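# Lift the ball off its ring with both hands

## Task

Grip the ball between the two hands, raise it so it sits at least three finger-widths above its ring, and keep it motionless in the air. At the finish the ball must touch nothing but the hands, and no motor of either hand may show moving in hand_stopped_by.

## Robot and tools

Robot: a humanoid upper body on a stand past the table's -x edge (x = 0.18 m), facing roughly +x. It has two 7-joint arms: left_arm on the +y side with a left hand, right_arm on the -y side with a right hand. Each hand point can be at most 0.62 m from its shoulder. The shoulders sit about 0.28 m above the pelvis, 0.06 m toward +x and 0.10 m to either side. The body may be slightly turned or tilted relative to the table.

World frame: the table top is z = 0 and +z is up. +x runs across the table away from the robot. Result lines give each hand point's position in metres and its orientation as a quaternion (wxyz) in this frame. Printed positions can be a little off, more so at long reach.

Hand point frame: the hand point is a spot 0.05 m in front of the palm, where index pad and thumb tip meet in a pinch. Its +z runs along the straight fingers, which extend 0.06 to 0.07 m past it. +y points out of the palm. On the right hand +x points toward the little finger; on the left hand +x points toward the thumb. A rigid wrist bracket on the little-finger side sticks out 0.03 m beyond the point in +y and 0.11 m sideways, and it can collide.

Row layout (shared by execute_actions and move): one flat list of 28 numbers covering both arms, always all 28 even if one arm is idle. Order: left dx, dy, dz, rx, ry, rz, then left little, ring, middle, index, thumb_bend, thumb_turn, force_limit, speed, then the same 14 for the right arm. Optionally 14 more numbers from 0 to 1 follow: joint stiffness scales, left's 7 then right's 7, which persist until changed.

Pose part: dx..rz are an offset, not a pose. They are measured in the hand point's own axes from its measured pose at the start of the action (for a call's first action, or for move, the last reported pose). Range -1 to 1; 1.0 equals 0.6 m or 180 degrees. rx, ry, rz form one rotation vector. Every row of an action counts from that same start pose, not from the row before. Per control step the target is clipped to 70 mm and 16 degrees from the measured pose, so long offsets may need several actions.

Hand part: every hand number is an absolute target from -1 to 1. Fingers: +1 straight, -1 curled into the palm. thumb_bend: +1 straight, -1 fully bent. thumb_turn: +1 beside the palm, -1 across in front of it. A pinch is roughly index -0.22, thumb_bend -0.75, thumb_turn -0.57. force_limit sets where a closing motor stops: -1 is about 0 N, +1 is 10 N at the fingertip (15 N for thumb motors); it does not affect opening. speed: -1 almost still, +1 full travel in 0.6 s. There is no 'leave unchanged' value: to keep a hand as it is, repeat its last eight numbers, or before any have been sent, its hand_measured six values plus hand_force_limit and hand_speed. A motor only starts when its target changes by 0.01 or more. It then runs until it arrives or reaches the force limit, and then locks. With the thumb turned fully across, the hand can wrap objects 0.035 to 0.08 m wide, which rest against the palm on the wrist side of the point; turn the thumb before reaching the object. For gentle grips close at speed -0.9 or lower. To squeeze harder, raise force_limit and send a target further closed than measured.

Tools:
execute_actions(actions): a list of actions; each action is up to 15 rows, one per 1/30 s step, with the last row repeated to fill 15 steps. An empty list just returns state and images.
move(target, speed, blocking): target is one 28-number row; its pose part is an offset from the last reported pose, and each hand point travels a straight line toward it. speed is in m/s, 0.002 to 0.5 (default 0.25); turning is capped at twice that in rad/s. Paths last 0.5 to 10 s and ignore obstacles. blocking=false returns after 0.5 s while motion continues; until the move is reported ended, call wait or stop before sending anything else.
wait(seconds): 0 to 10 s, arms hold their last command.
stop(): brakes a running move.
zoom_image(camera, region): camera is cam_head, cam_high, cam_left_wrist or cam_right_wrist; region is [x0, y0, x1, y1] pixels, at most 504 by 504, in 672x504 images.
show_instructions(): shows the scene's reference pages.
finished_scene(scene): ends scene number scene; irreversible.

Results: per-arm pose, Hand target (where the controller is currently driving), joint positions and torques, and per hand six-value lists hand_measured, hand_stopped_by (moving, target, force, stalled, fault), hand_load_n (positive when pushed open; near 0 means the grip was lost), plus hand_force_limit and hand_speed. A move adds a 'move:' line: ending (done, off_target, moving, held, fault) and limits (paced = pose clipped, held = steps blocked). 'pose unreachable' means the clearance check altered that arm's command. MOTOR HOT warns from 90 °C; at 120 °C that arm drops.

Avoid: knocking anything off the table, dropping or slipping the ball, fast or hard contact, and the arms hitting or pressing on each other (any part, including fingers and brackets). Joint torque over its limit (22.7 N m, wrist pitch and yaw 4.55 N m) freezes that arm for 10 s. Before finishing, let every hand motor settle so none reads moving, and keep the ball lifted, still and clear. Loose objects may occasionally get a small push.

Each tool is called after "Call:" by a JSON object that holds its "name" and its "arguments", one argument or row to a line.

## Session

Call:
{"name": "execute_actions", "arguments": {
  "actions": []
}}

Scene clock: 0.00 s.
left_arm: end_effector_position=(+0.1157, +0.0981, +0.4280) hand_measured=(+1.000, +1.000, +1.000, +1.000, +1.000, +1.000) hand_load_n=(+0.0, +0.0, +0.0, +0.0, +0.0, +0.0) hand_stopped_by=(target, target, target, target, target, target) hand_force_limit=0.00 hand_speed=-0.80 end_effector_quat_wxyz=(+0.132, +0.001, -0.195, +0.972) | right_arm: end_effector_position=(+0.1252, -0.1367, +0.4646) hand_measured=(+1.000, +1.000, +1.000, +1.000, +1.000, +1.000) hand_load_n=(+0.0, +0.0, +0.0, +0.0, +0.0, +0.0) hand_stopped_by=(target, target, target, target, target, target) hand_force_limit=0.00 hand_speed=-0.80 end_effector_quat_wxyz=(+0.983, -0.069, +0.047, +0.165)
Joint positions: left_arm=[-0.038  0.575  0.166 -0.625 -0.585 -1.118 -0.338] | right_arm=[-0.143 -0.429 -0.109 -0.707  0.689 -0.878  0.258]
Joint velocities: left_arm=[-0.008  0.002  0.     0.012  0.011  0.     0.   ] | right_arm=[0.005 0.005 0.005 0.003 0.009 0.    0.   ]
Joint torques (N m, as the arm reports them, + toward a larger angle): no reading
Hand target (left_arm): +0.116, +0.098, +0.428; +0.132, +0.001, -0.195, +0.972
Hand target (right_arm): +0.125, -0.137, +0.465; +0.983, -0.069, +0.047, +0.165
Joint stiffness scale: left_arm=[1. 1. 1. 1. 1. 1. 1.] | right_arm=[1. 1. 1. 1. 1. 1. 1.]
camera_calibration (this result's frames):
cam_left_wrist: T_world_to_cam=[[0.318931, 0.864389, 0.388735, -0.285249], [-0.781568, 0.471873, -0.408028, 0.221507], [-0.536128, -0.17369, 0.826074, -0.143071], [0, 0, 0, 1]] pos_world=[0.187393, 0.117193, 0.319455]
cam_right_wrist: T_world_to_cam=[[-0.395819, 0.916206, -0.0624011, 0.209452], [-0.814844, -0.38174, -0.436238, 0.253801], [-0.423505, -0.121824, 0.897665, -0.245164], [0, 0, 0, 1]] pos_world=[0.185886, -0.124882, 0.343863]

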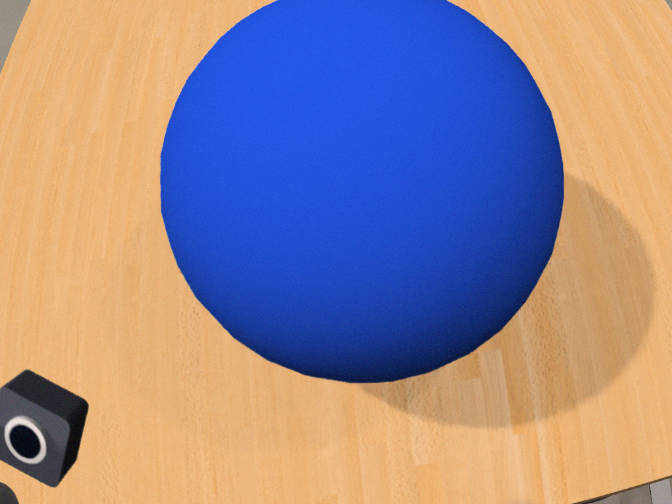

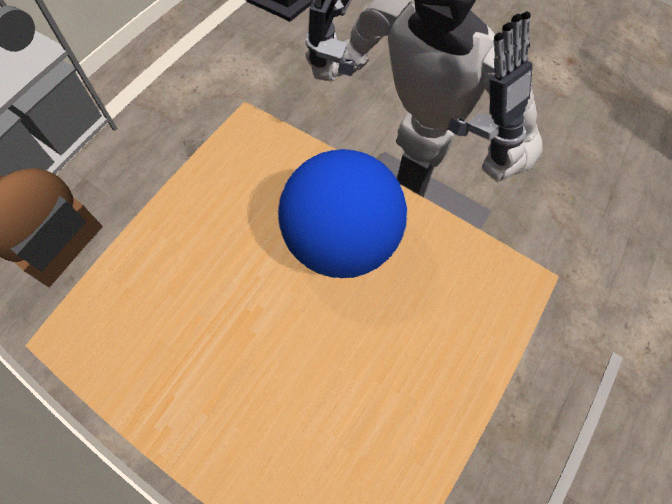

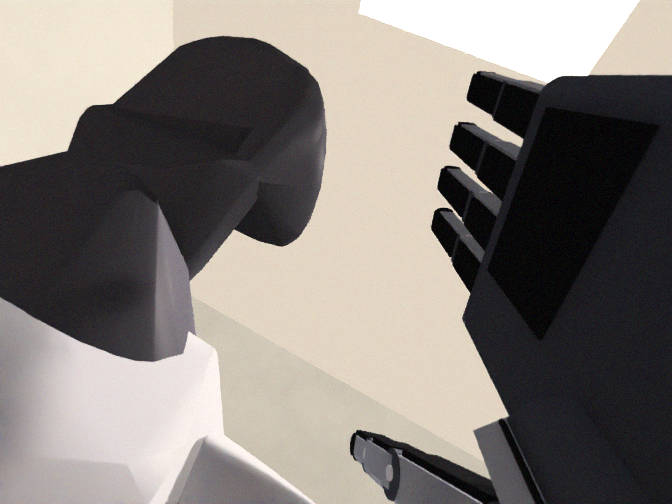

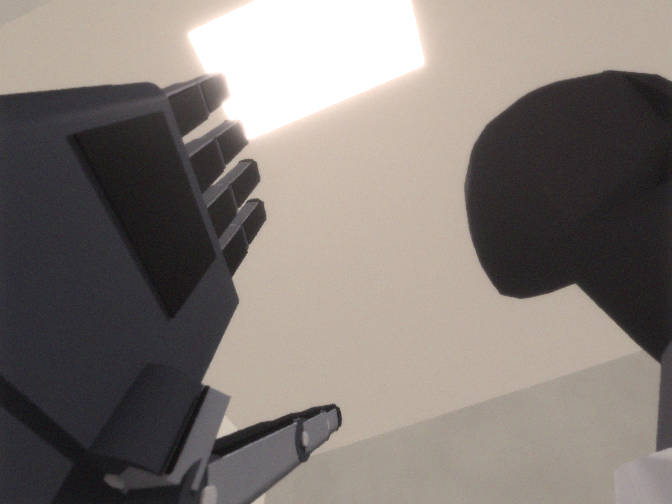

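Call:
{"name": "move", "arguments": {
  "target": [-0.29,-0.238,-0.347,0.164,-0.651,-0.08,0.6,0.6,0.6,0.6,1,1,0,0,0.292,-0.268,-0.311,0.134,0.628,-0.017,0.6,0.6,0.6,0.6,1,1,0,0],
  "speed": 0.3
}}

Scene clock: 5.10 s.
left_arm: end_effector_position=(+0.3267, +0.2450, +0.2813) hand_measured=(+0.600, +0.600, +0.600, +0.600, +1.000, +1.000) hand_load_n=(+0.0, +0.0, +0.0, +0.0, +0.0, +0.0) hand_stopped_by=(target, target, target, target, target, target) hand_force_limit=0.00 hand_speed=0.00 end_effector_quat_wxyz=(+0.034, +0.864, -0.010, +0.503) | right_arm: end_effector_position=(+0.3275, -0.2600, +0.2684) hand_measured=(+0.600, +0.600, +0.600, +0.600, +1.000, +1.000) hand_load_n=(+0.0, +0.0, +0.0, +0.0, +0.0, +0.0) hand_stopped_by=(target, target, target, target, target, target) hand_force_limit=0.00 hand_speed=0.00 end_effector_quat_wxyz=(+0.485, +0.003, +0.875, -0.006)
Joint positions: left_arm=[ 0.523  1.114  1.281 -0.499 -1.626  1.08   0.025] | right_arm=[ 0.468 -1.269 -1.073 -0.457  1.641  0.962 -0.121]
Joint velocities: left_arm=[-0.003 -0.008  0.003 -0.003  0.006  0.003  0.003] | right_arm=[-0.005 -0.003  0.006 -0.003 -0.003  0.     0.   ]
Joint torques (N m, as the arm reports them, + toward a larger angle): left_arm=[-0.47  3.49  2.29  0.23 -0.31 -0.65 -0.02] | right_arm=[-1.63 -4.85 -2.83  0.06  0.62 -1.06 -0.18]
Hand target (left_arm): +0.327, +0.245, +0.281; +0.034, +0.864, -0.009, +0.502
Hand target (right_arm): +0.327, -0.260, +0.267; +0.482, +0.004, +0.876, -0.004
Off the commanded pose (left_arm): 0.015 m, 4 deg.
Off the commanded pose (right_arm): 0.012 m, 2 deg.
Joint stiffness scale: left_arm=[1. 1. 1. 1. 1. 1. 1.] | right_arm=[1. 1. 1. 1. 1. 1. 1.]
move: off_target (left_arm, right_arm)
camera_calibration (this result's frames):
cam_left_wrist: T_world_to_cam=[[0.0309159, 0.993078, -0.113311, -0.218786], [-0.0243122, 0.114079, 0.993174, -0.296635], [0.999226, -0.02795, 0.0276708, -0.195918], [0, 0, 0, 1]] pos_world=[0.195318, 0.245636, 0.27524]
cam_right_wrist: T_world_to_cam=[[0.0909677, 0.995406, 0.0298546, 0.226698], [-0.0180331, -0.0283275, 0.999436, -0.268387], [0.995691, -0.0914548, 0.0153734, -0.218539], [0, 0, 0, 1]] pos_world=[0.192135, -0.253246, 0.264828]

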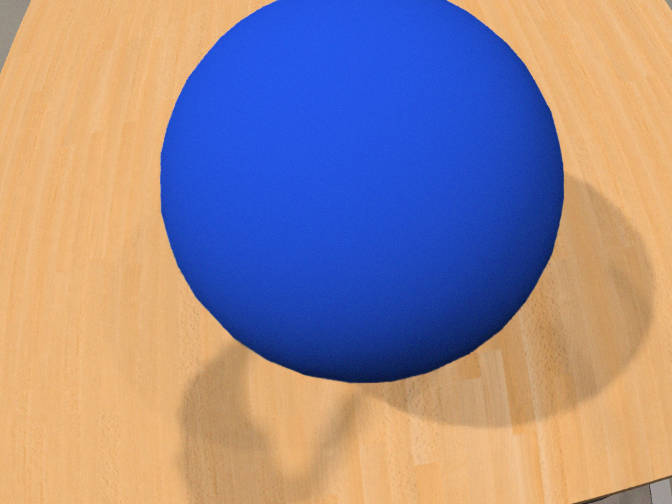

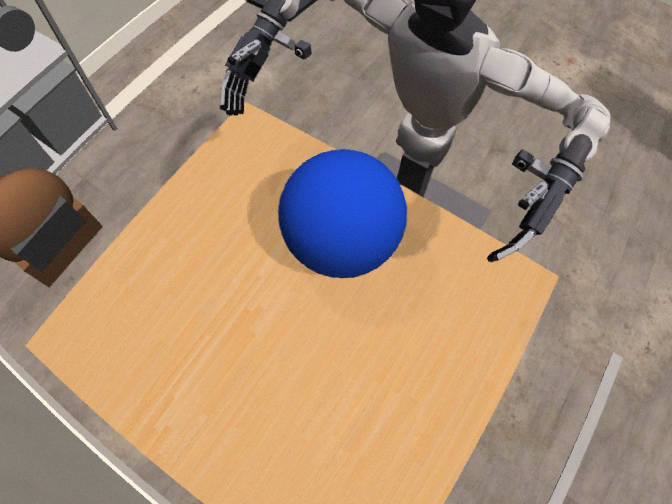

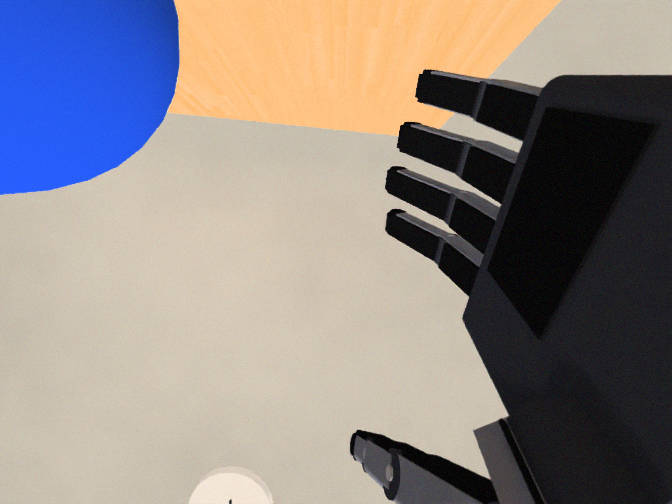

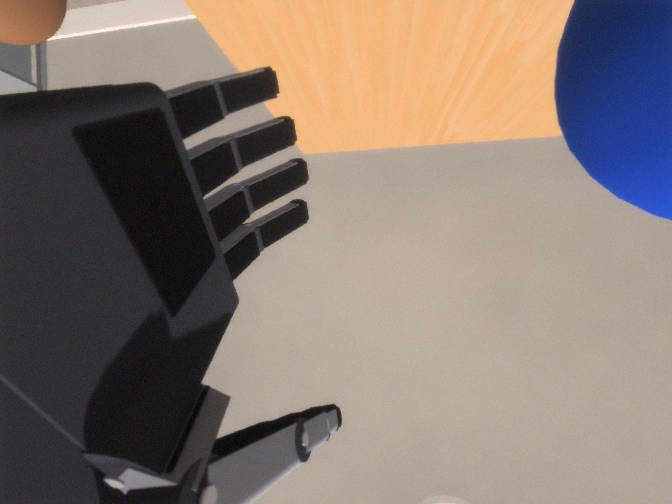

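Call:
{"name": "move", "arguments": {
  "target": [-0.132,0.125,0.275,0,0,0,0.6,0.6,0.6,0.6,1,1,0,0,0.113,0.15,0.263,0,0,0,0.6,0.6,0.6,0.6,1,1,0,0],
  "speed": 0.15
}}

Scene clock: 7.10 s.
left_arm: end_effector_position=(+0.4325, +0.1776, +0.1338) hand_measured=(+0.600, +0.600, +0.600, +0.600, +1.000, +1.000) hand_load_n=(+0.0, +0.0, +0.0, +0.0, +0.0, +0.0) hand_stopped_by=(target, target, target, target, target, target) hand_force_limit=0.00 hand_speed=0.00 end_effector_quat_wxyz=(+0.022, +0.866, +0.003, +0.500) | right_arm: end_effector_position=(+0.4286, -0.1734, +0.1331) hand_measured=(+0.600, +0.600, +0.600, +0.600, +1.000, +1.000) hand_load_n=(+0.0, +0.0, +0.0, +0.0, +0.0, +0.0) hand_stopped_by=(target, target, target, target, target, target) hand_force_limit=0.00 hand_speed=0.00 end_effector_quat_wxyz=(+0.489, +0.003, +0.872, -0.000)
Joint positions: left_arm=[-0.205  0.849  0.052 -0.214 -1.023  0.632  0.275] | right_arm=[-0.42  -0.974  0.302 -0.18   1.204  0.51  -0.446]
Joint velocities: left_arm=[ 0.003  0.     0.011  0.006 -0.008  0.     0.   ] | right_arm=[ 0.    -0.002 -0.015 -0.005 -0.012  0.     0.   ]
Joint torques (N m, as the arm reports them, + toward a larger angle): left_arm=[-3.65  3.42  1.78 -1.42  0.39 -0.79 -0.17] | right_arm=[-5.48 -5.01 -2.71 -1.24 -0.03 -1.23  0.  ]
Hand target (left_arm): +0.433, +0.178, +0.134; +0.022, +0.865, +0.002, +0.501
Hand target (right_arm): +0.429, -0.174, +0.133; +0.490, +0.002, +0.872, -0.002
Off the commanded pose (left_arm): 0.021 m, 2 deg.
Off the commanded pose (right_arm): 0.007 m, 1 deg.
Joint stiffness scale: left_arm=[1. 1. 1. 1. 1. 1. 1.] | right_arm=[1. 1. 1. 1. 1. 1. 1.]
move: off_target (left_arm, right_arm)
camera_calibration (this result's frames):
cam_left_wrist: T_world_to_cam=[[-0.00359439, 0.994258, -0.106948, -0.157954], [-0.021859, 0.106845, 0.994035, -0.139791], [0.999755, 0.00591074, 0.0213495, -0.304846], [0, 0, 0, 1]] pos_world=[0.301148, 0.173785, 0.128572]
cam_right_wrist: T_world_to_cam=[[0.0855194, 0.99555, 0.0395885, 0.136415], [-0.0278506, -0.0373299, 0.998915, -0.126149], [0.995947, -0.0865292, 0.0245342, -0.309615], [0, 0, 0, 1]] pos_world=[0.293181, -0.167307, 0.128208]

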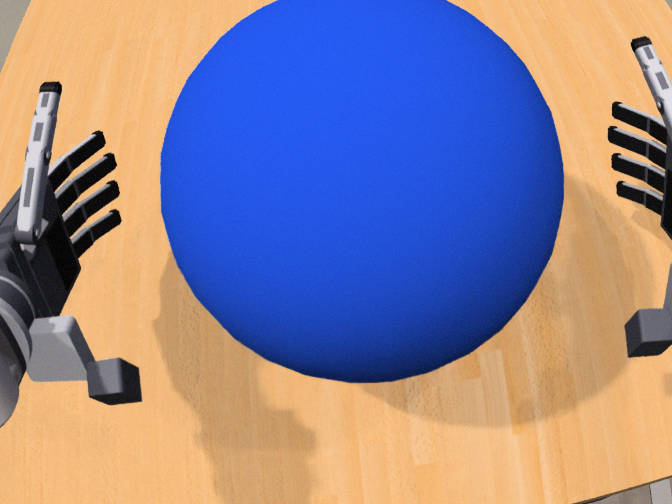

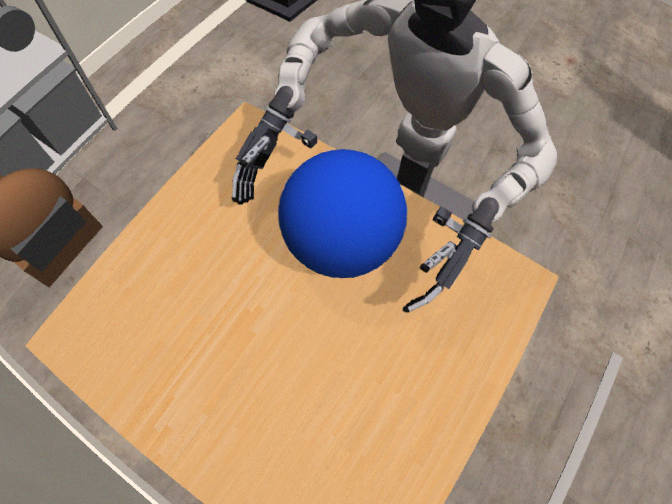

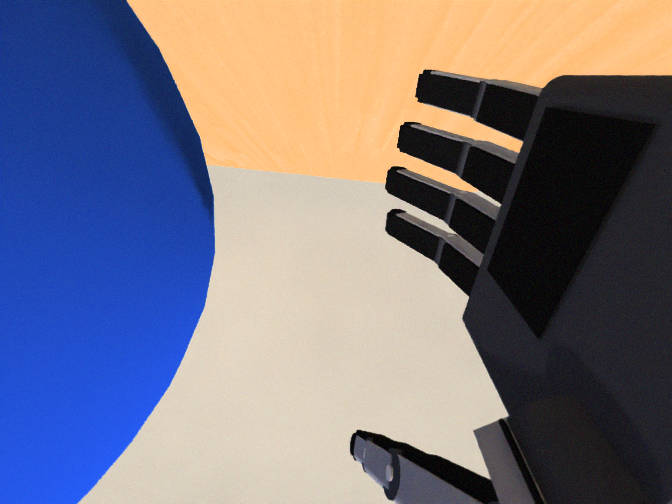

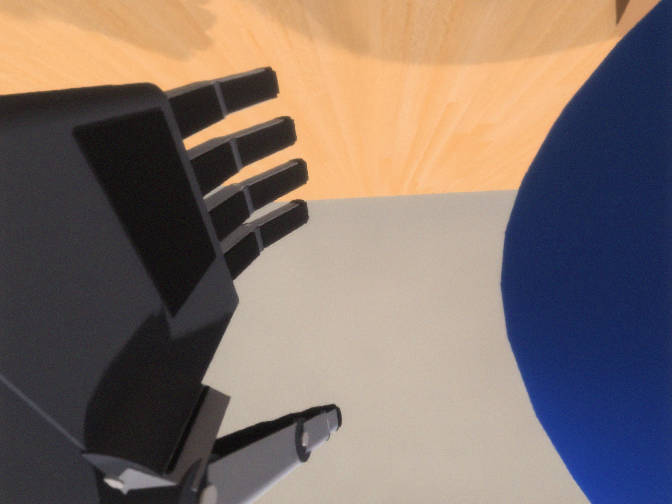

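Call:
{"name": "move", "arguments": {
  "target": [0,0.125,0,0,0,0,0.6,0.6,0.6,0.6,1,1,0,0,0,0.135,0,0,0,0,0.6,0.6,0.6,0.6,1,1,0,0],
  "speed": 0.04
}}

Scene clock: 9.67 s.
left_arm: end_effector_position=(+0.4324, +0.1044, +0.1335) hand_measured=(+0.600, +0.600, +0.600, +0.600, +1.000, +1.000) hand_load_n=(+0.0, +0.0, +0.0, +0.0, +0.0, +0.0) hand_stopped_by=(target, target, target, target, target, target) hand_force_limit=0.00 hand_speed=0.00 end_effector_quat_wxyz=(+0.020, +0.866, +0.002, +0.499) | right_arm: end_effector_position=(+0.4302, -0.0934, +0.1335) hand_measured=(+0.600, +0.600, +0.600, +0.600, +1.000, +1.000) hand_load_n=(+0.0, +0.0, +0.0, +0.0, +0.0, +0.0) hand_stopped_by=(target, target, target, target, target, target) hand_force_limit=0.00 hand_speed=0.00 end_effector_quat_wxyz=(+0.489, +0.003, +0.872, +0.002)
Joint positions: left_arm=[-0.333  0.66  -0.118 -0.369 -1.023  0.735  0.612] | right_arm=[-0.563 -0.735  0.46  -0.293  1.201  0.589 -0.801]
Joint velocities: left_arm=[ 0.     0.    -0.002 -0.002  0.009  0.     0.002] | right_arm=[-0.002  0.002 -0.006  0.     0.002  0.    -0.001]
Joint torques (N m, as the arm reports them, + toward a larger angle): left_arm=[-4.08  2.25  1.41 -1.94  0.34 -0.59 -0.03] | right_arm=[-6.11 -3.06 -2.   -1.81 -0.08 -0.93 -0.16]
Hand target (left_arm): +0.432, +0.104, +0.134; +0.019, +0.866, +0.001, +0.499
Hand target (right_arm): +0.430, -0.093, +0.134; +0.491, +0.001, +0.871, -0.000
Off the commanded pose (left_arm): 0.004 m, 0 deg.
Off the commanded pose (right_arm): 0.002 m, 0 deg.
Joint stiffness scale: left_arm=[1. 1. 1. 1. 1. 1. 1.] | right_arm=[1. 1. 1. 1. 1. 1. 1.]
move: off_target (left_arm)
camera_calibration (this result's frames):
cam_left_wrist: T_world_to_cam=[[-0.00371954, 0.994864, -0.101152, -0.0859974], [-0.0186459, 0.101066, 0.994705, -0.132603], [0.999819, 0.00558591, 0.0181742, -0.30393], [0, 0, 0, 1]] pos_world=[0.301083, 0.100655, 0.128725]
cam_right_wrist: T_world_to_cam=[[0.0840958, 0.995504, 0.0435835, 0.0566443], [-0.0286712, -0.0413029, 0.998735, -0.123591], [0.996045, -0.085239, 0.0250689, -0.304354], [0, 0, 0, 1]] pos_world=[0.294844, -0.0874371, 0.128596]

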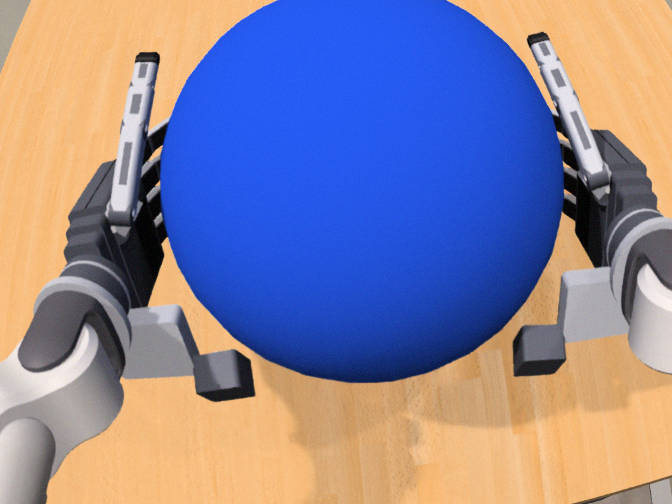

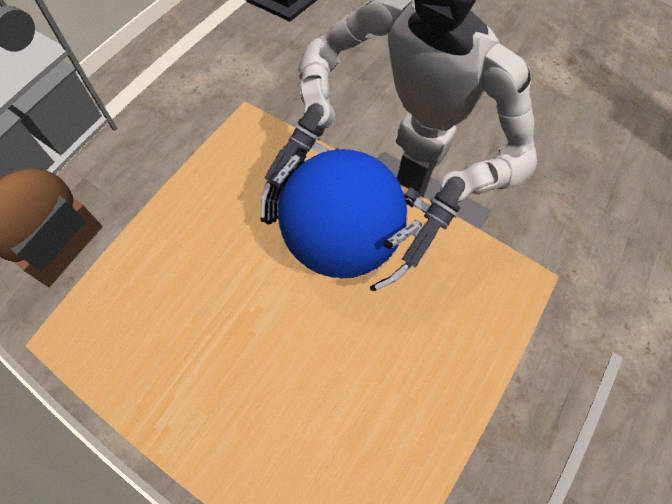

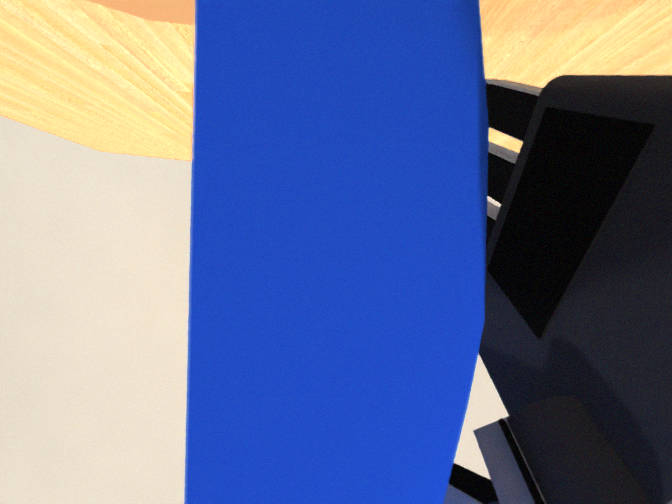

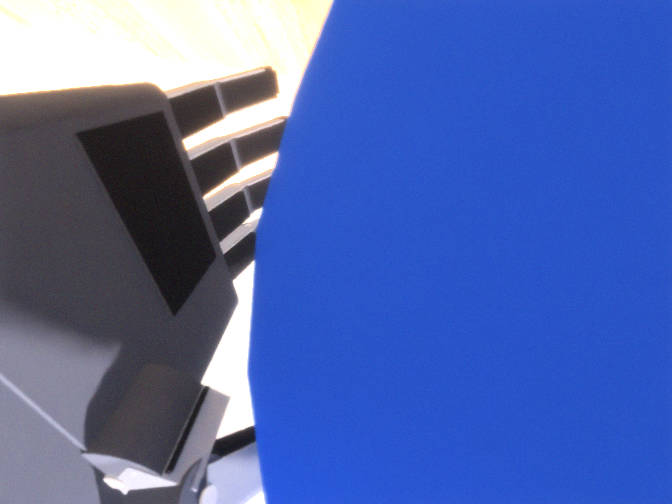

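Same state as before; repeat.

Call:
{"name": "move", "arguments": {
  "target": [0,0.03,0,0,0,0,0,0,0,0,1,1,0,-0.7,0,0.045,0,0,0,0,0,0,0,0,1,1,0,-0.7],
  "speed": 0.02
}}

Call:
{"name": "move", "arguments": {
  "target": [0.072,0.025,-0.042,0,0,0,0,0,0,0,1,1,0,-0.7,-0.072,0.025,-0.042,0,0,0,0,0,0,0,1,1,0,-0.7],
  "speed": 0.03
}}

Scene clock: 11.40 s.
left_arm: end_effector_position=(+0.4359, +0.1076, +0.1294) hand_measured=(+0.004, +0.186, +0.236, +0.154, +1.000, +1.000) hand_load_n=(+4.0, +0.0, +0.0, +0.5, +0.0, +0.0) hand_stopped_by=(force, force, force, force, target, target) hand_force_limit=0.00 hand_speed=-0.70 end_effector_quat_wxyz=(-0.014, +0.867, +0.011, +0.498) | right_arm: end_effector_position=(+0.4351, -0.0929, +0.1318) hand_measured=(+0.000, +0.000, +0.086, +0.038, +1.000, +1.000) hand_load_n=(+0.0, +0.0, +0.0, +1.5, +0.0, +0.5) hand_stopped_by=(target, target, force, force, target, target) hand_force_limit=0.00 hand_speed=-0.70 end_effector_quat_wxyz=(+0.490, +0.014, +0.871, -0.032)
Joint positions: left_arm=[-0.357  0.636 -0.149 -0.371 -1.004  0.751  0.707] | right_arm=[-0.6   -0.687  0.495 -0.285  1.187  0.604 -0.919]
Joint velocities: left_arm=[ 0.    -0.014  0.005  0.003  0.     0.001  0.   ] | right_arm=[ 0.    -0.006  0.    -0.005 -0.005  0.    -0.001]
Joint torques (N m, as the arm reports them, + toward a larger angle): left_arm=[-4.91  0.41  0.46 -2.9  -0.57 -0.65 -0.57] | right_arm=[-7.45  1.84  0.11 -2.49  0.35 -1.06  0.32]
Hand target (left_arm): +0.432, +0.087, +0.134; +0.019, +0.866, +0.001, +0.499
Hand target (right_arm): +0.430, -0.067, +0.135; +0.490, +0.002, +0.872, +0.002
Off the commanded pose (left_arm): 0.022 m, 4 deg.
Off the commanded pose (right_arm): 0.027 m, 4 deg.
Joint stiffness scale: left_arm=[1. 1. 1. 1. 1. 1. 1.] | right_arm=[1. 1. 1. 1. 1. 1. 1.]
move: off_target (left_arm, right_arm)
camera_calibration (this result's frames):
cam_left_wrist: T_world_to_cam=[[-0.052007, 0.997305, -0.0517525, -0.0751442], [-0.0194502, 0.0508013, 0.998519, -0.123495], [0.998457, 0.0529366, 0.0167557, -0.311699], [0, 0, 0, 1]] pos_world=[0.304908, 0.0977157, 0.124646]
cam_right_wrist: T_world_to_cam=[[0.136607, 0.990617, -0.00408742, 0.0387884], [-0.0321736, 0.00856064, 0.999446, -0.115628], [0.990103, -0.1364, 0.0330412, -0.312336], [0, 0, 0, 1]] pos_world=[0.300226, -0.0800373, 0.126042]

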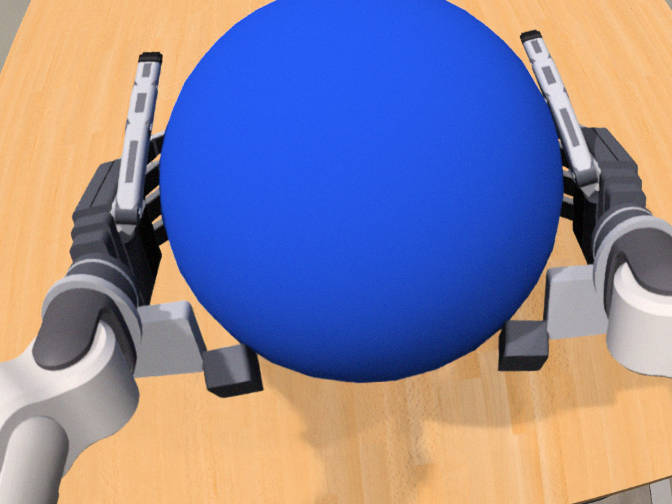

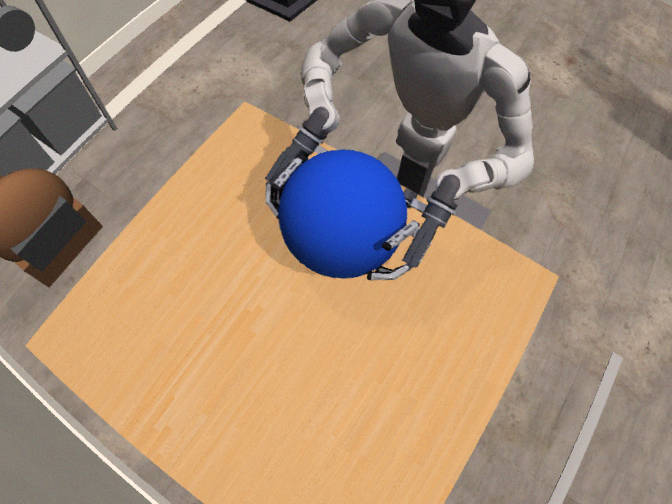

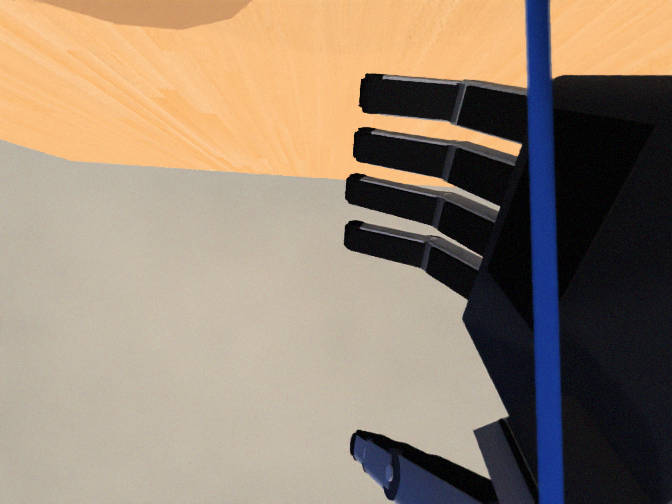

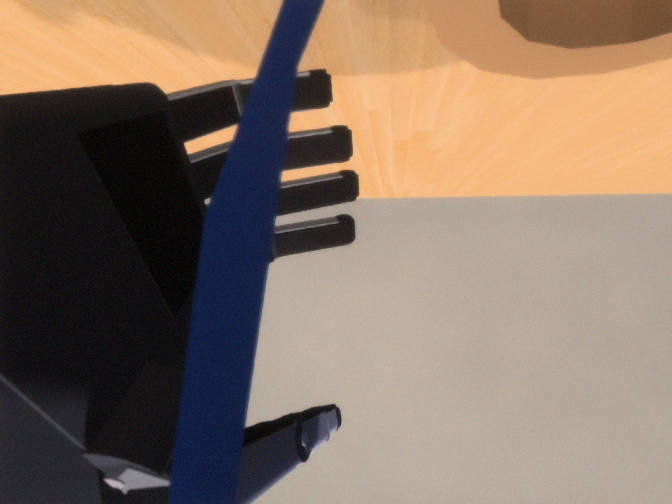

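Scene clock: 13.43 s.
left_arm: end_effector_position=(+0.4421, +0.1177, +0.1807) hand_measured=(+0.004, +0.186, +0.236, +0.154, +1.000, +1.000) hand_load_n=(+9.5, +0.0, +0.0, +0.0, +0.0, +0.0) hand_stopped_by=(force, force, force, force, target, target) hand_force_limit=0.00 hand_speed=-0.70 end_effector_quat_wxyz=(-0.052, +0.861, +0.031, +0.505) | right_arm: end_effector_position=(+0.4411, -0.0956, +0.1775) hand_measured=(+0.000, +0.000, +0.086, +0.036, +1.000, +1.000) hand_load_n=(+0.0, +4.5, +1.0, +0.5, +0.0, +0.0) hand_stopped_by=(target, target, force, force, target, target) hand_force_limit=0.00 hand_speed=-0.70 end_effector_quat_wxyz=(+0.491, +0.025, +0.869, -0.063)
Joint positions: left_arm=[-0.497  0.632 -0.011 -0.493 -1.255  1.002  1.022] | right_arm=[-0.738 -0.687  0.401 -0.372  1.411  0.785 -1.184]
Joint velocities: left_arm=[ 0.008 -0.012  0.003  0.011 -0.005  0.     0.005] | right_arm=[-0.003  0.011  0.014  0.002  0.023  0.001 -0.001]
Joint torques (N m, as the arm reports them, + toward a larger angle): left_arm=[-6.87  0.32  0.94 -3.82 -1.84 -1.13 -1.  ] | right_arm=[-10.04   0.56  -2.64  -3.35   0.95  -1.86   0.58]
Hand target (left_arm): +0.435, +0.092, +0.181; -0.014, +0.865, +0.008, +0.501
Hand target (right_arm): +0.437, -0.076, +0.180; +0.491, +0.011, +0.871, -0.036
Off the commanded pose (left_arm): 0.026 m, 5 deg.
Off the commanded pose (right_arm): 0.021 m, 4 deg.
Joint stiffness scale: left_arm=[1. 1. 1. 1. 1. 1. 1.] | right_arm=[1. 1. 1. 1. 1. 1. 1.]
move: off_target (left_arm, right_arm)
camera_calibration (this result's frames):
cam_left_wrist: T_world_to_cam=[[-0.125343, 0.992094, -0.00618153, -0.0574108], [-0.0391887, 0.00127482, 0.999231, -0.160625], [0.991339, 0.125489, 0.0387191, -0.328598], [0, 0, 0, 1]] pos_world=[0.312261, 0.0983971, 0.17287]
cam_right_wrist: T_world_to_cam=[[0.184124, 0.981815, -0.0462344, 0.0265667], [-0.0334116, 0.0532634, 0.998021, -0.156051], [0.982335, -0.182215, 0.0426111, -0.322846], [0, 0, 0, 1]] pos_world=[0.307037, -0.076599, 0.170728]

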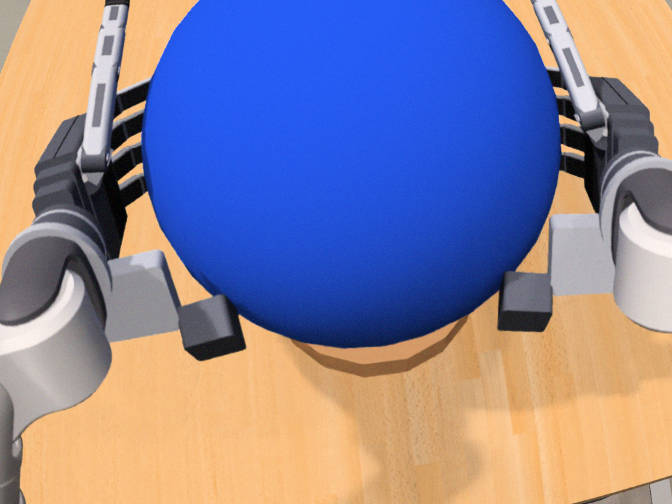

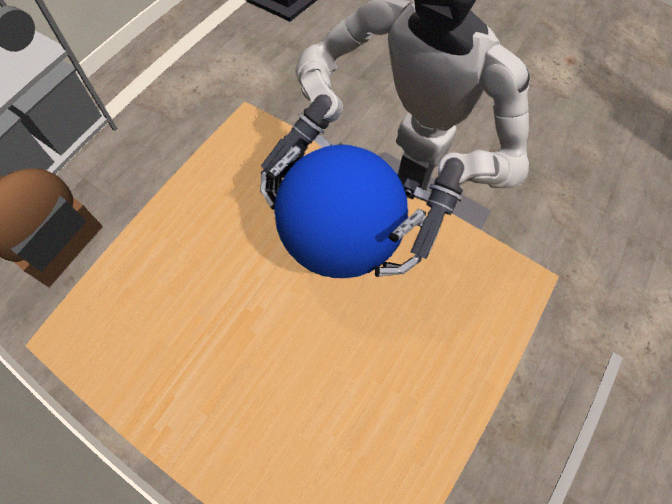

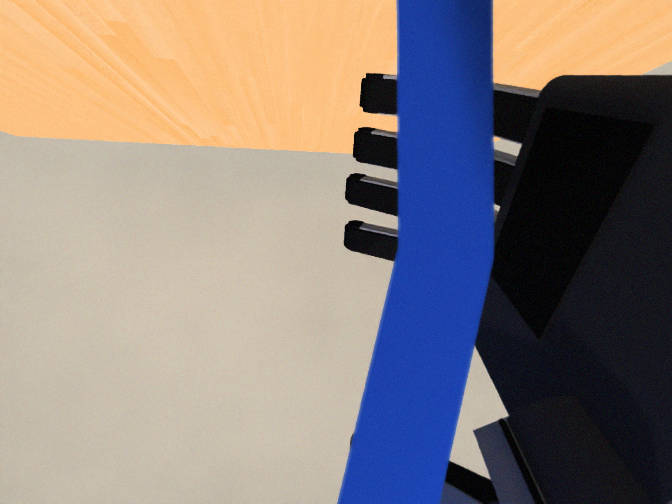

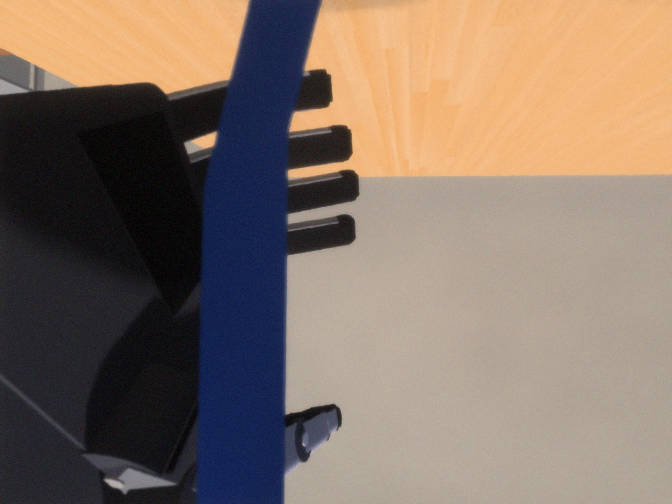

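Call:
{"name": "move", "arguments": {
  "target": [0.065,0.06,-0.037,0,0,0,0,0,0,0,1,1,0,-0.7,-0.065,0.05,-0.037,0,0,0,0,0,0,0,1,1,0,-0.7],
  "speed": 0.03
}}

Scene clock: 15.77 s.
left_arm: end_effector_position=(+0.4531, +0.1273, +0.2303) hand_measured=(+0.004, +0.186, +0.236, +0.154, +1.000, +1.000) hand_load_n=(+13.0, +0.0, +0.0, +0.0, +0.0, +0.0) hand_stopped_by=(force, force, force, force, target, target) hand_force_limit=0.00 hand_speed=-0.70 end_effector_quat_wxyz=(-0.121, +0.845, +0.078, +0.515) | right_arm: end_effector_position=(+0.4522, -0.1028, +0.2155) hand_measured=(+0.000, +0.002, +0.086, +0.036, +1.000, +1.000) hand_load_n=(+0.0, +10.5, +0.0, +0.0, +0.0, +0.0) hand_stopped_by=(target, target, force, force, target, target) hand_force_limit=0.00 hand_speed=-0.70 end_effector_quat_wxyz=(+0.490, +0.052, +0.861, -0.125)
Joint positions: left_arm=[-0.737  0.517  0.058 -0.481 -1.502  1.198  1.525] | right_arm=[-0.917 -0.594  0.342 -0.334  1.582  0.932 -1.527]
Joint velocities: left_arm=[-0.002 -0.017  0.014  0.     0.     0.03   0.02 ] | right_arm=[-0.002  0.017 -0.034  0.008 -0.003  0.037 -0.011]
Joint torques (N m, as the arm reports them, + toward a larger angle): left_arm=[-7.89 -1.5  -0.21 -3.14 -3.34 -0.82 -1.64] | right_arm=[-12.06   3.18  -1.84  -3.54   1.73  -1.84   1.38]
Hand target (left_arm): +0.444, +0.082, +0.227; -0.053, +0.858, +0.031, +0.510
Hand target (right_arm): +0.445, -0.065, +0.221; +0.493, +0.022, +0.867, -0.067
Off the commanded pose (left_arm): 0.049 m, 10 deg.
Off the commanded pose (right_arm): 0.041 m, 8 deg.
Joint stiffness scale: left_arm=[1. 1. 1. 1. 1. 1. 1.] | right_arm=[1. 1. 1. 1. 1. 1. 1.]
move: off_target (left_arm, right_arm)
camera_calibration (this result's frames):
cam_left_wrist: T_world_to_cam=[[-0.272776, 0.960313, 0.0582452, -0.00925381], [-0.0679307, -0.0796149, 0.994508, -0.185362], [0.959676, 0.267321, 0.0869517, -0.35744], [0, 0, 0, 1]] pos_world=[0.327911, 0.0896803, 0.215963]
cam_right_wrist: T_world_to_cam=[[0.28959, 0.94916, -0.123422, -0.00105063], [-0.0296466, 0.13778, 0.990019, -0.184486], [0.956692, -0.28304, 0.0680389, -0.340905], [0, 0, 0, 1]] pos_world=[0.320975, -0.070074, 0.20571]

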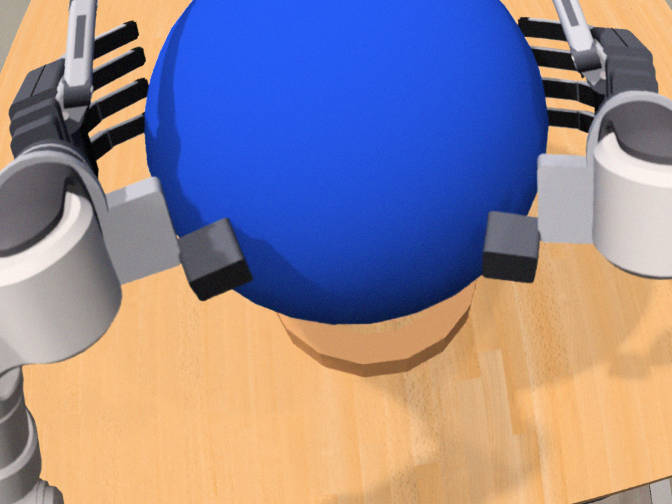

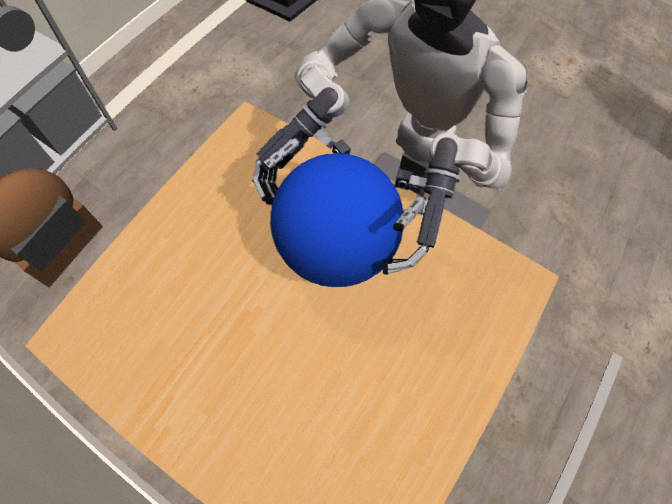

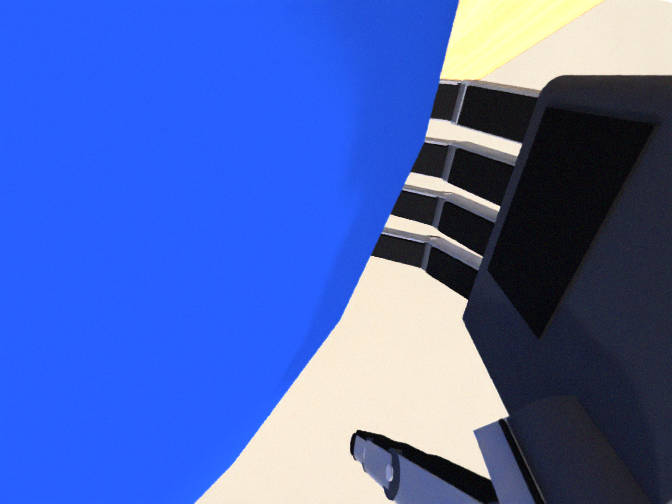

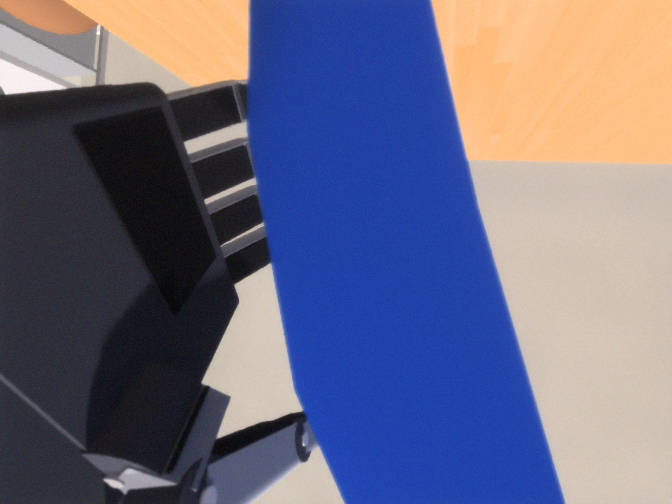

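Call:
{"name": "move", "arguments": {
  "target": [-0.085,0,0.045,-0.092,-0.015,0,0.2,0.2,0.3,0.2,1,1,0,-0.7,0.07,0,0.035,-0.086,0,0.01,0.2,0.2,0.2,0.2,1,1,0,-0.7],
  "speed": 0.025
}}

Scene clock: 22.33 s.
left_arm: end_effector_position=(+0.4509, +0.1327, +0.1735) hand_measured=(+0.200, +0.200, +0.300, +0.200, +1.000, +1.000) hand_load_n=(+0.0, +0.0, +0.0, +0.0, +0.0, +0.0) hand_stopped_by=(target, target, target, target, target, target) hand_force_limit=0.00 hand_speed=-0.70 end_effector_quat_wxyz=(+0.009, +0.868, +0.009, +0.497) | right_arm: end_effector_position=(+0.4462, -0.1061, +0.1704) hand_measured=(+0.200, +0.200, +0.200, +0.200, +1.000, +1.000) hand_load_n=(+0.0, +0.0, +0.0, +0.0, +0.0, +0.0) hand_stopped_by=(target, target, target, target, target, target) hand_force_limit=0.00 hand_speed=-0.70 end_effector_quat_wxyz=(+0.493, +0.001, +0.870, +0.007)
Joint positions: left_arm=[-0.459  0.714  0.08  -0.353 -1.156  0.971  0.626] | right_arm=[-0.652 -0.755  0.299 -0.285  1.298  0.77  -0.785]
Joint velocities: left_arm=[ 0.    -0.015 -0.005 -0.008 -0.017  0.    -0.005] | right_arm=[ 0.    -0.003 -0.011  0.002  0.002  0.     0.003]
Joint torques (N m, as the arm reports them, + toward a larger angle): left_arm=[-4.22  2.94  1.51 -1.41  0.45 -0.71 -0.16] | right_arm=[-6.15 -3.77 -2.29 -1.44 -0.05 -1.11  0.02]
Hand target (left_arm): +0.451, +0.134, +0.172; +0.007, +0.868, +0.009, +0.497
Hand target (right_arm): +0.447, -0.108, +0.170; +0.493, +0.001, +0.870, +0.005
Off the commanded pose (left_arm): 0.003 m, 1 deg.
Off the commanded pose (right_arm): 0.004 m, 1 deg.
Joint stiffness scale: left_arm=[1. 1. 1. 1. 1. 1. 1.] | right_arm=[1. 1. 1. 1. 1. 1. 1.]
move: off_target (right_arm)
camera_calibration (this result's frames):
cam_left_wrist: T_world_to_cam=[[-0.0270284, 0.995631, -0.089375, -0.101631], [-0.0164102, 0.0889537, 0.995901, -0.174483], [0.9995, 0.0283842, 0.0139343, -0.325429], [0, 0, 0, 1]] pos_world=[0.319656, 0.125945, 0.169219]
cam_right_wrist: T_world_to_cam=[[0.0750689, 0.995848, 0.051501, 0.0690948], [-0.0369987, -0.0488295, 0.998122, -0.157445], [0.996492, -0.0768334, 0.0331795, -0.322942], [0, 0, 0, 1]] pos_world=[0.310797, -0.101309, 0.164306]

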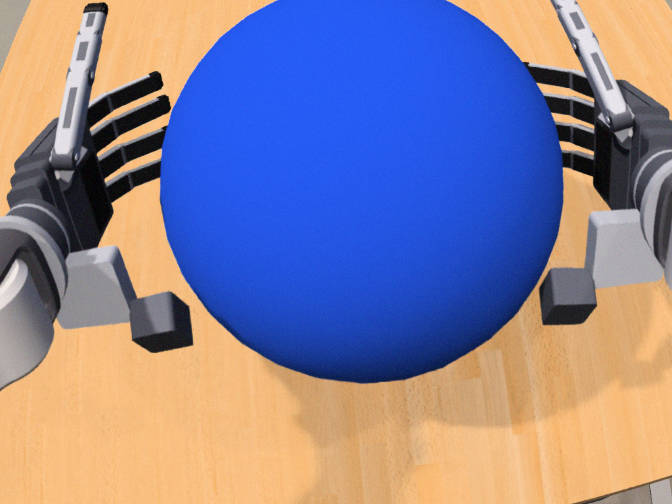

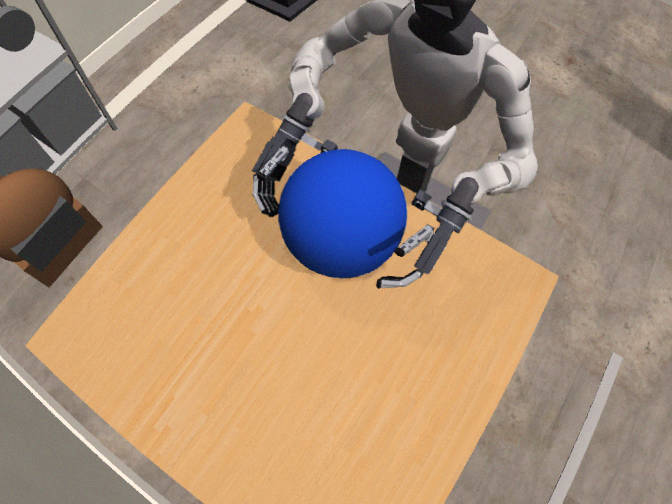

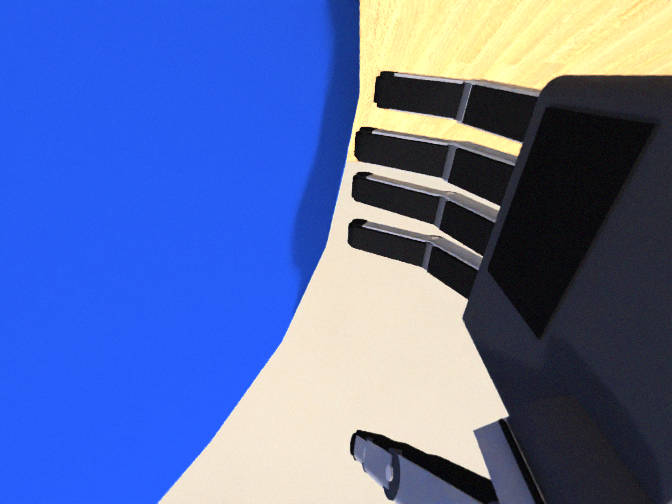

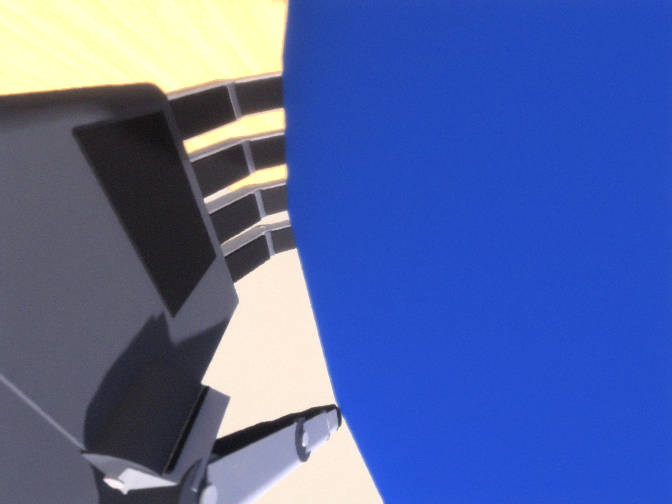

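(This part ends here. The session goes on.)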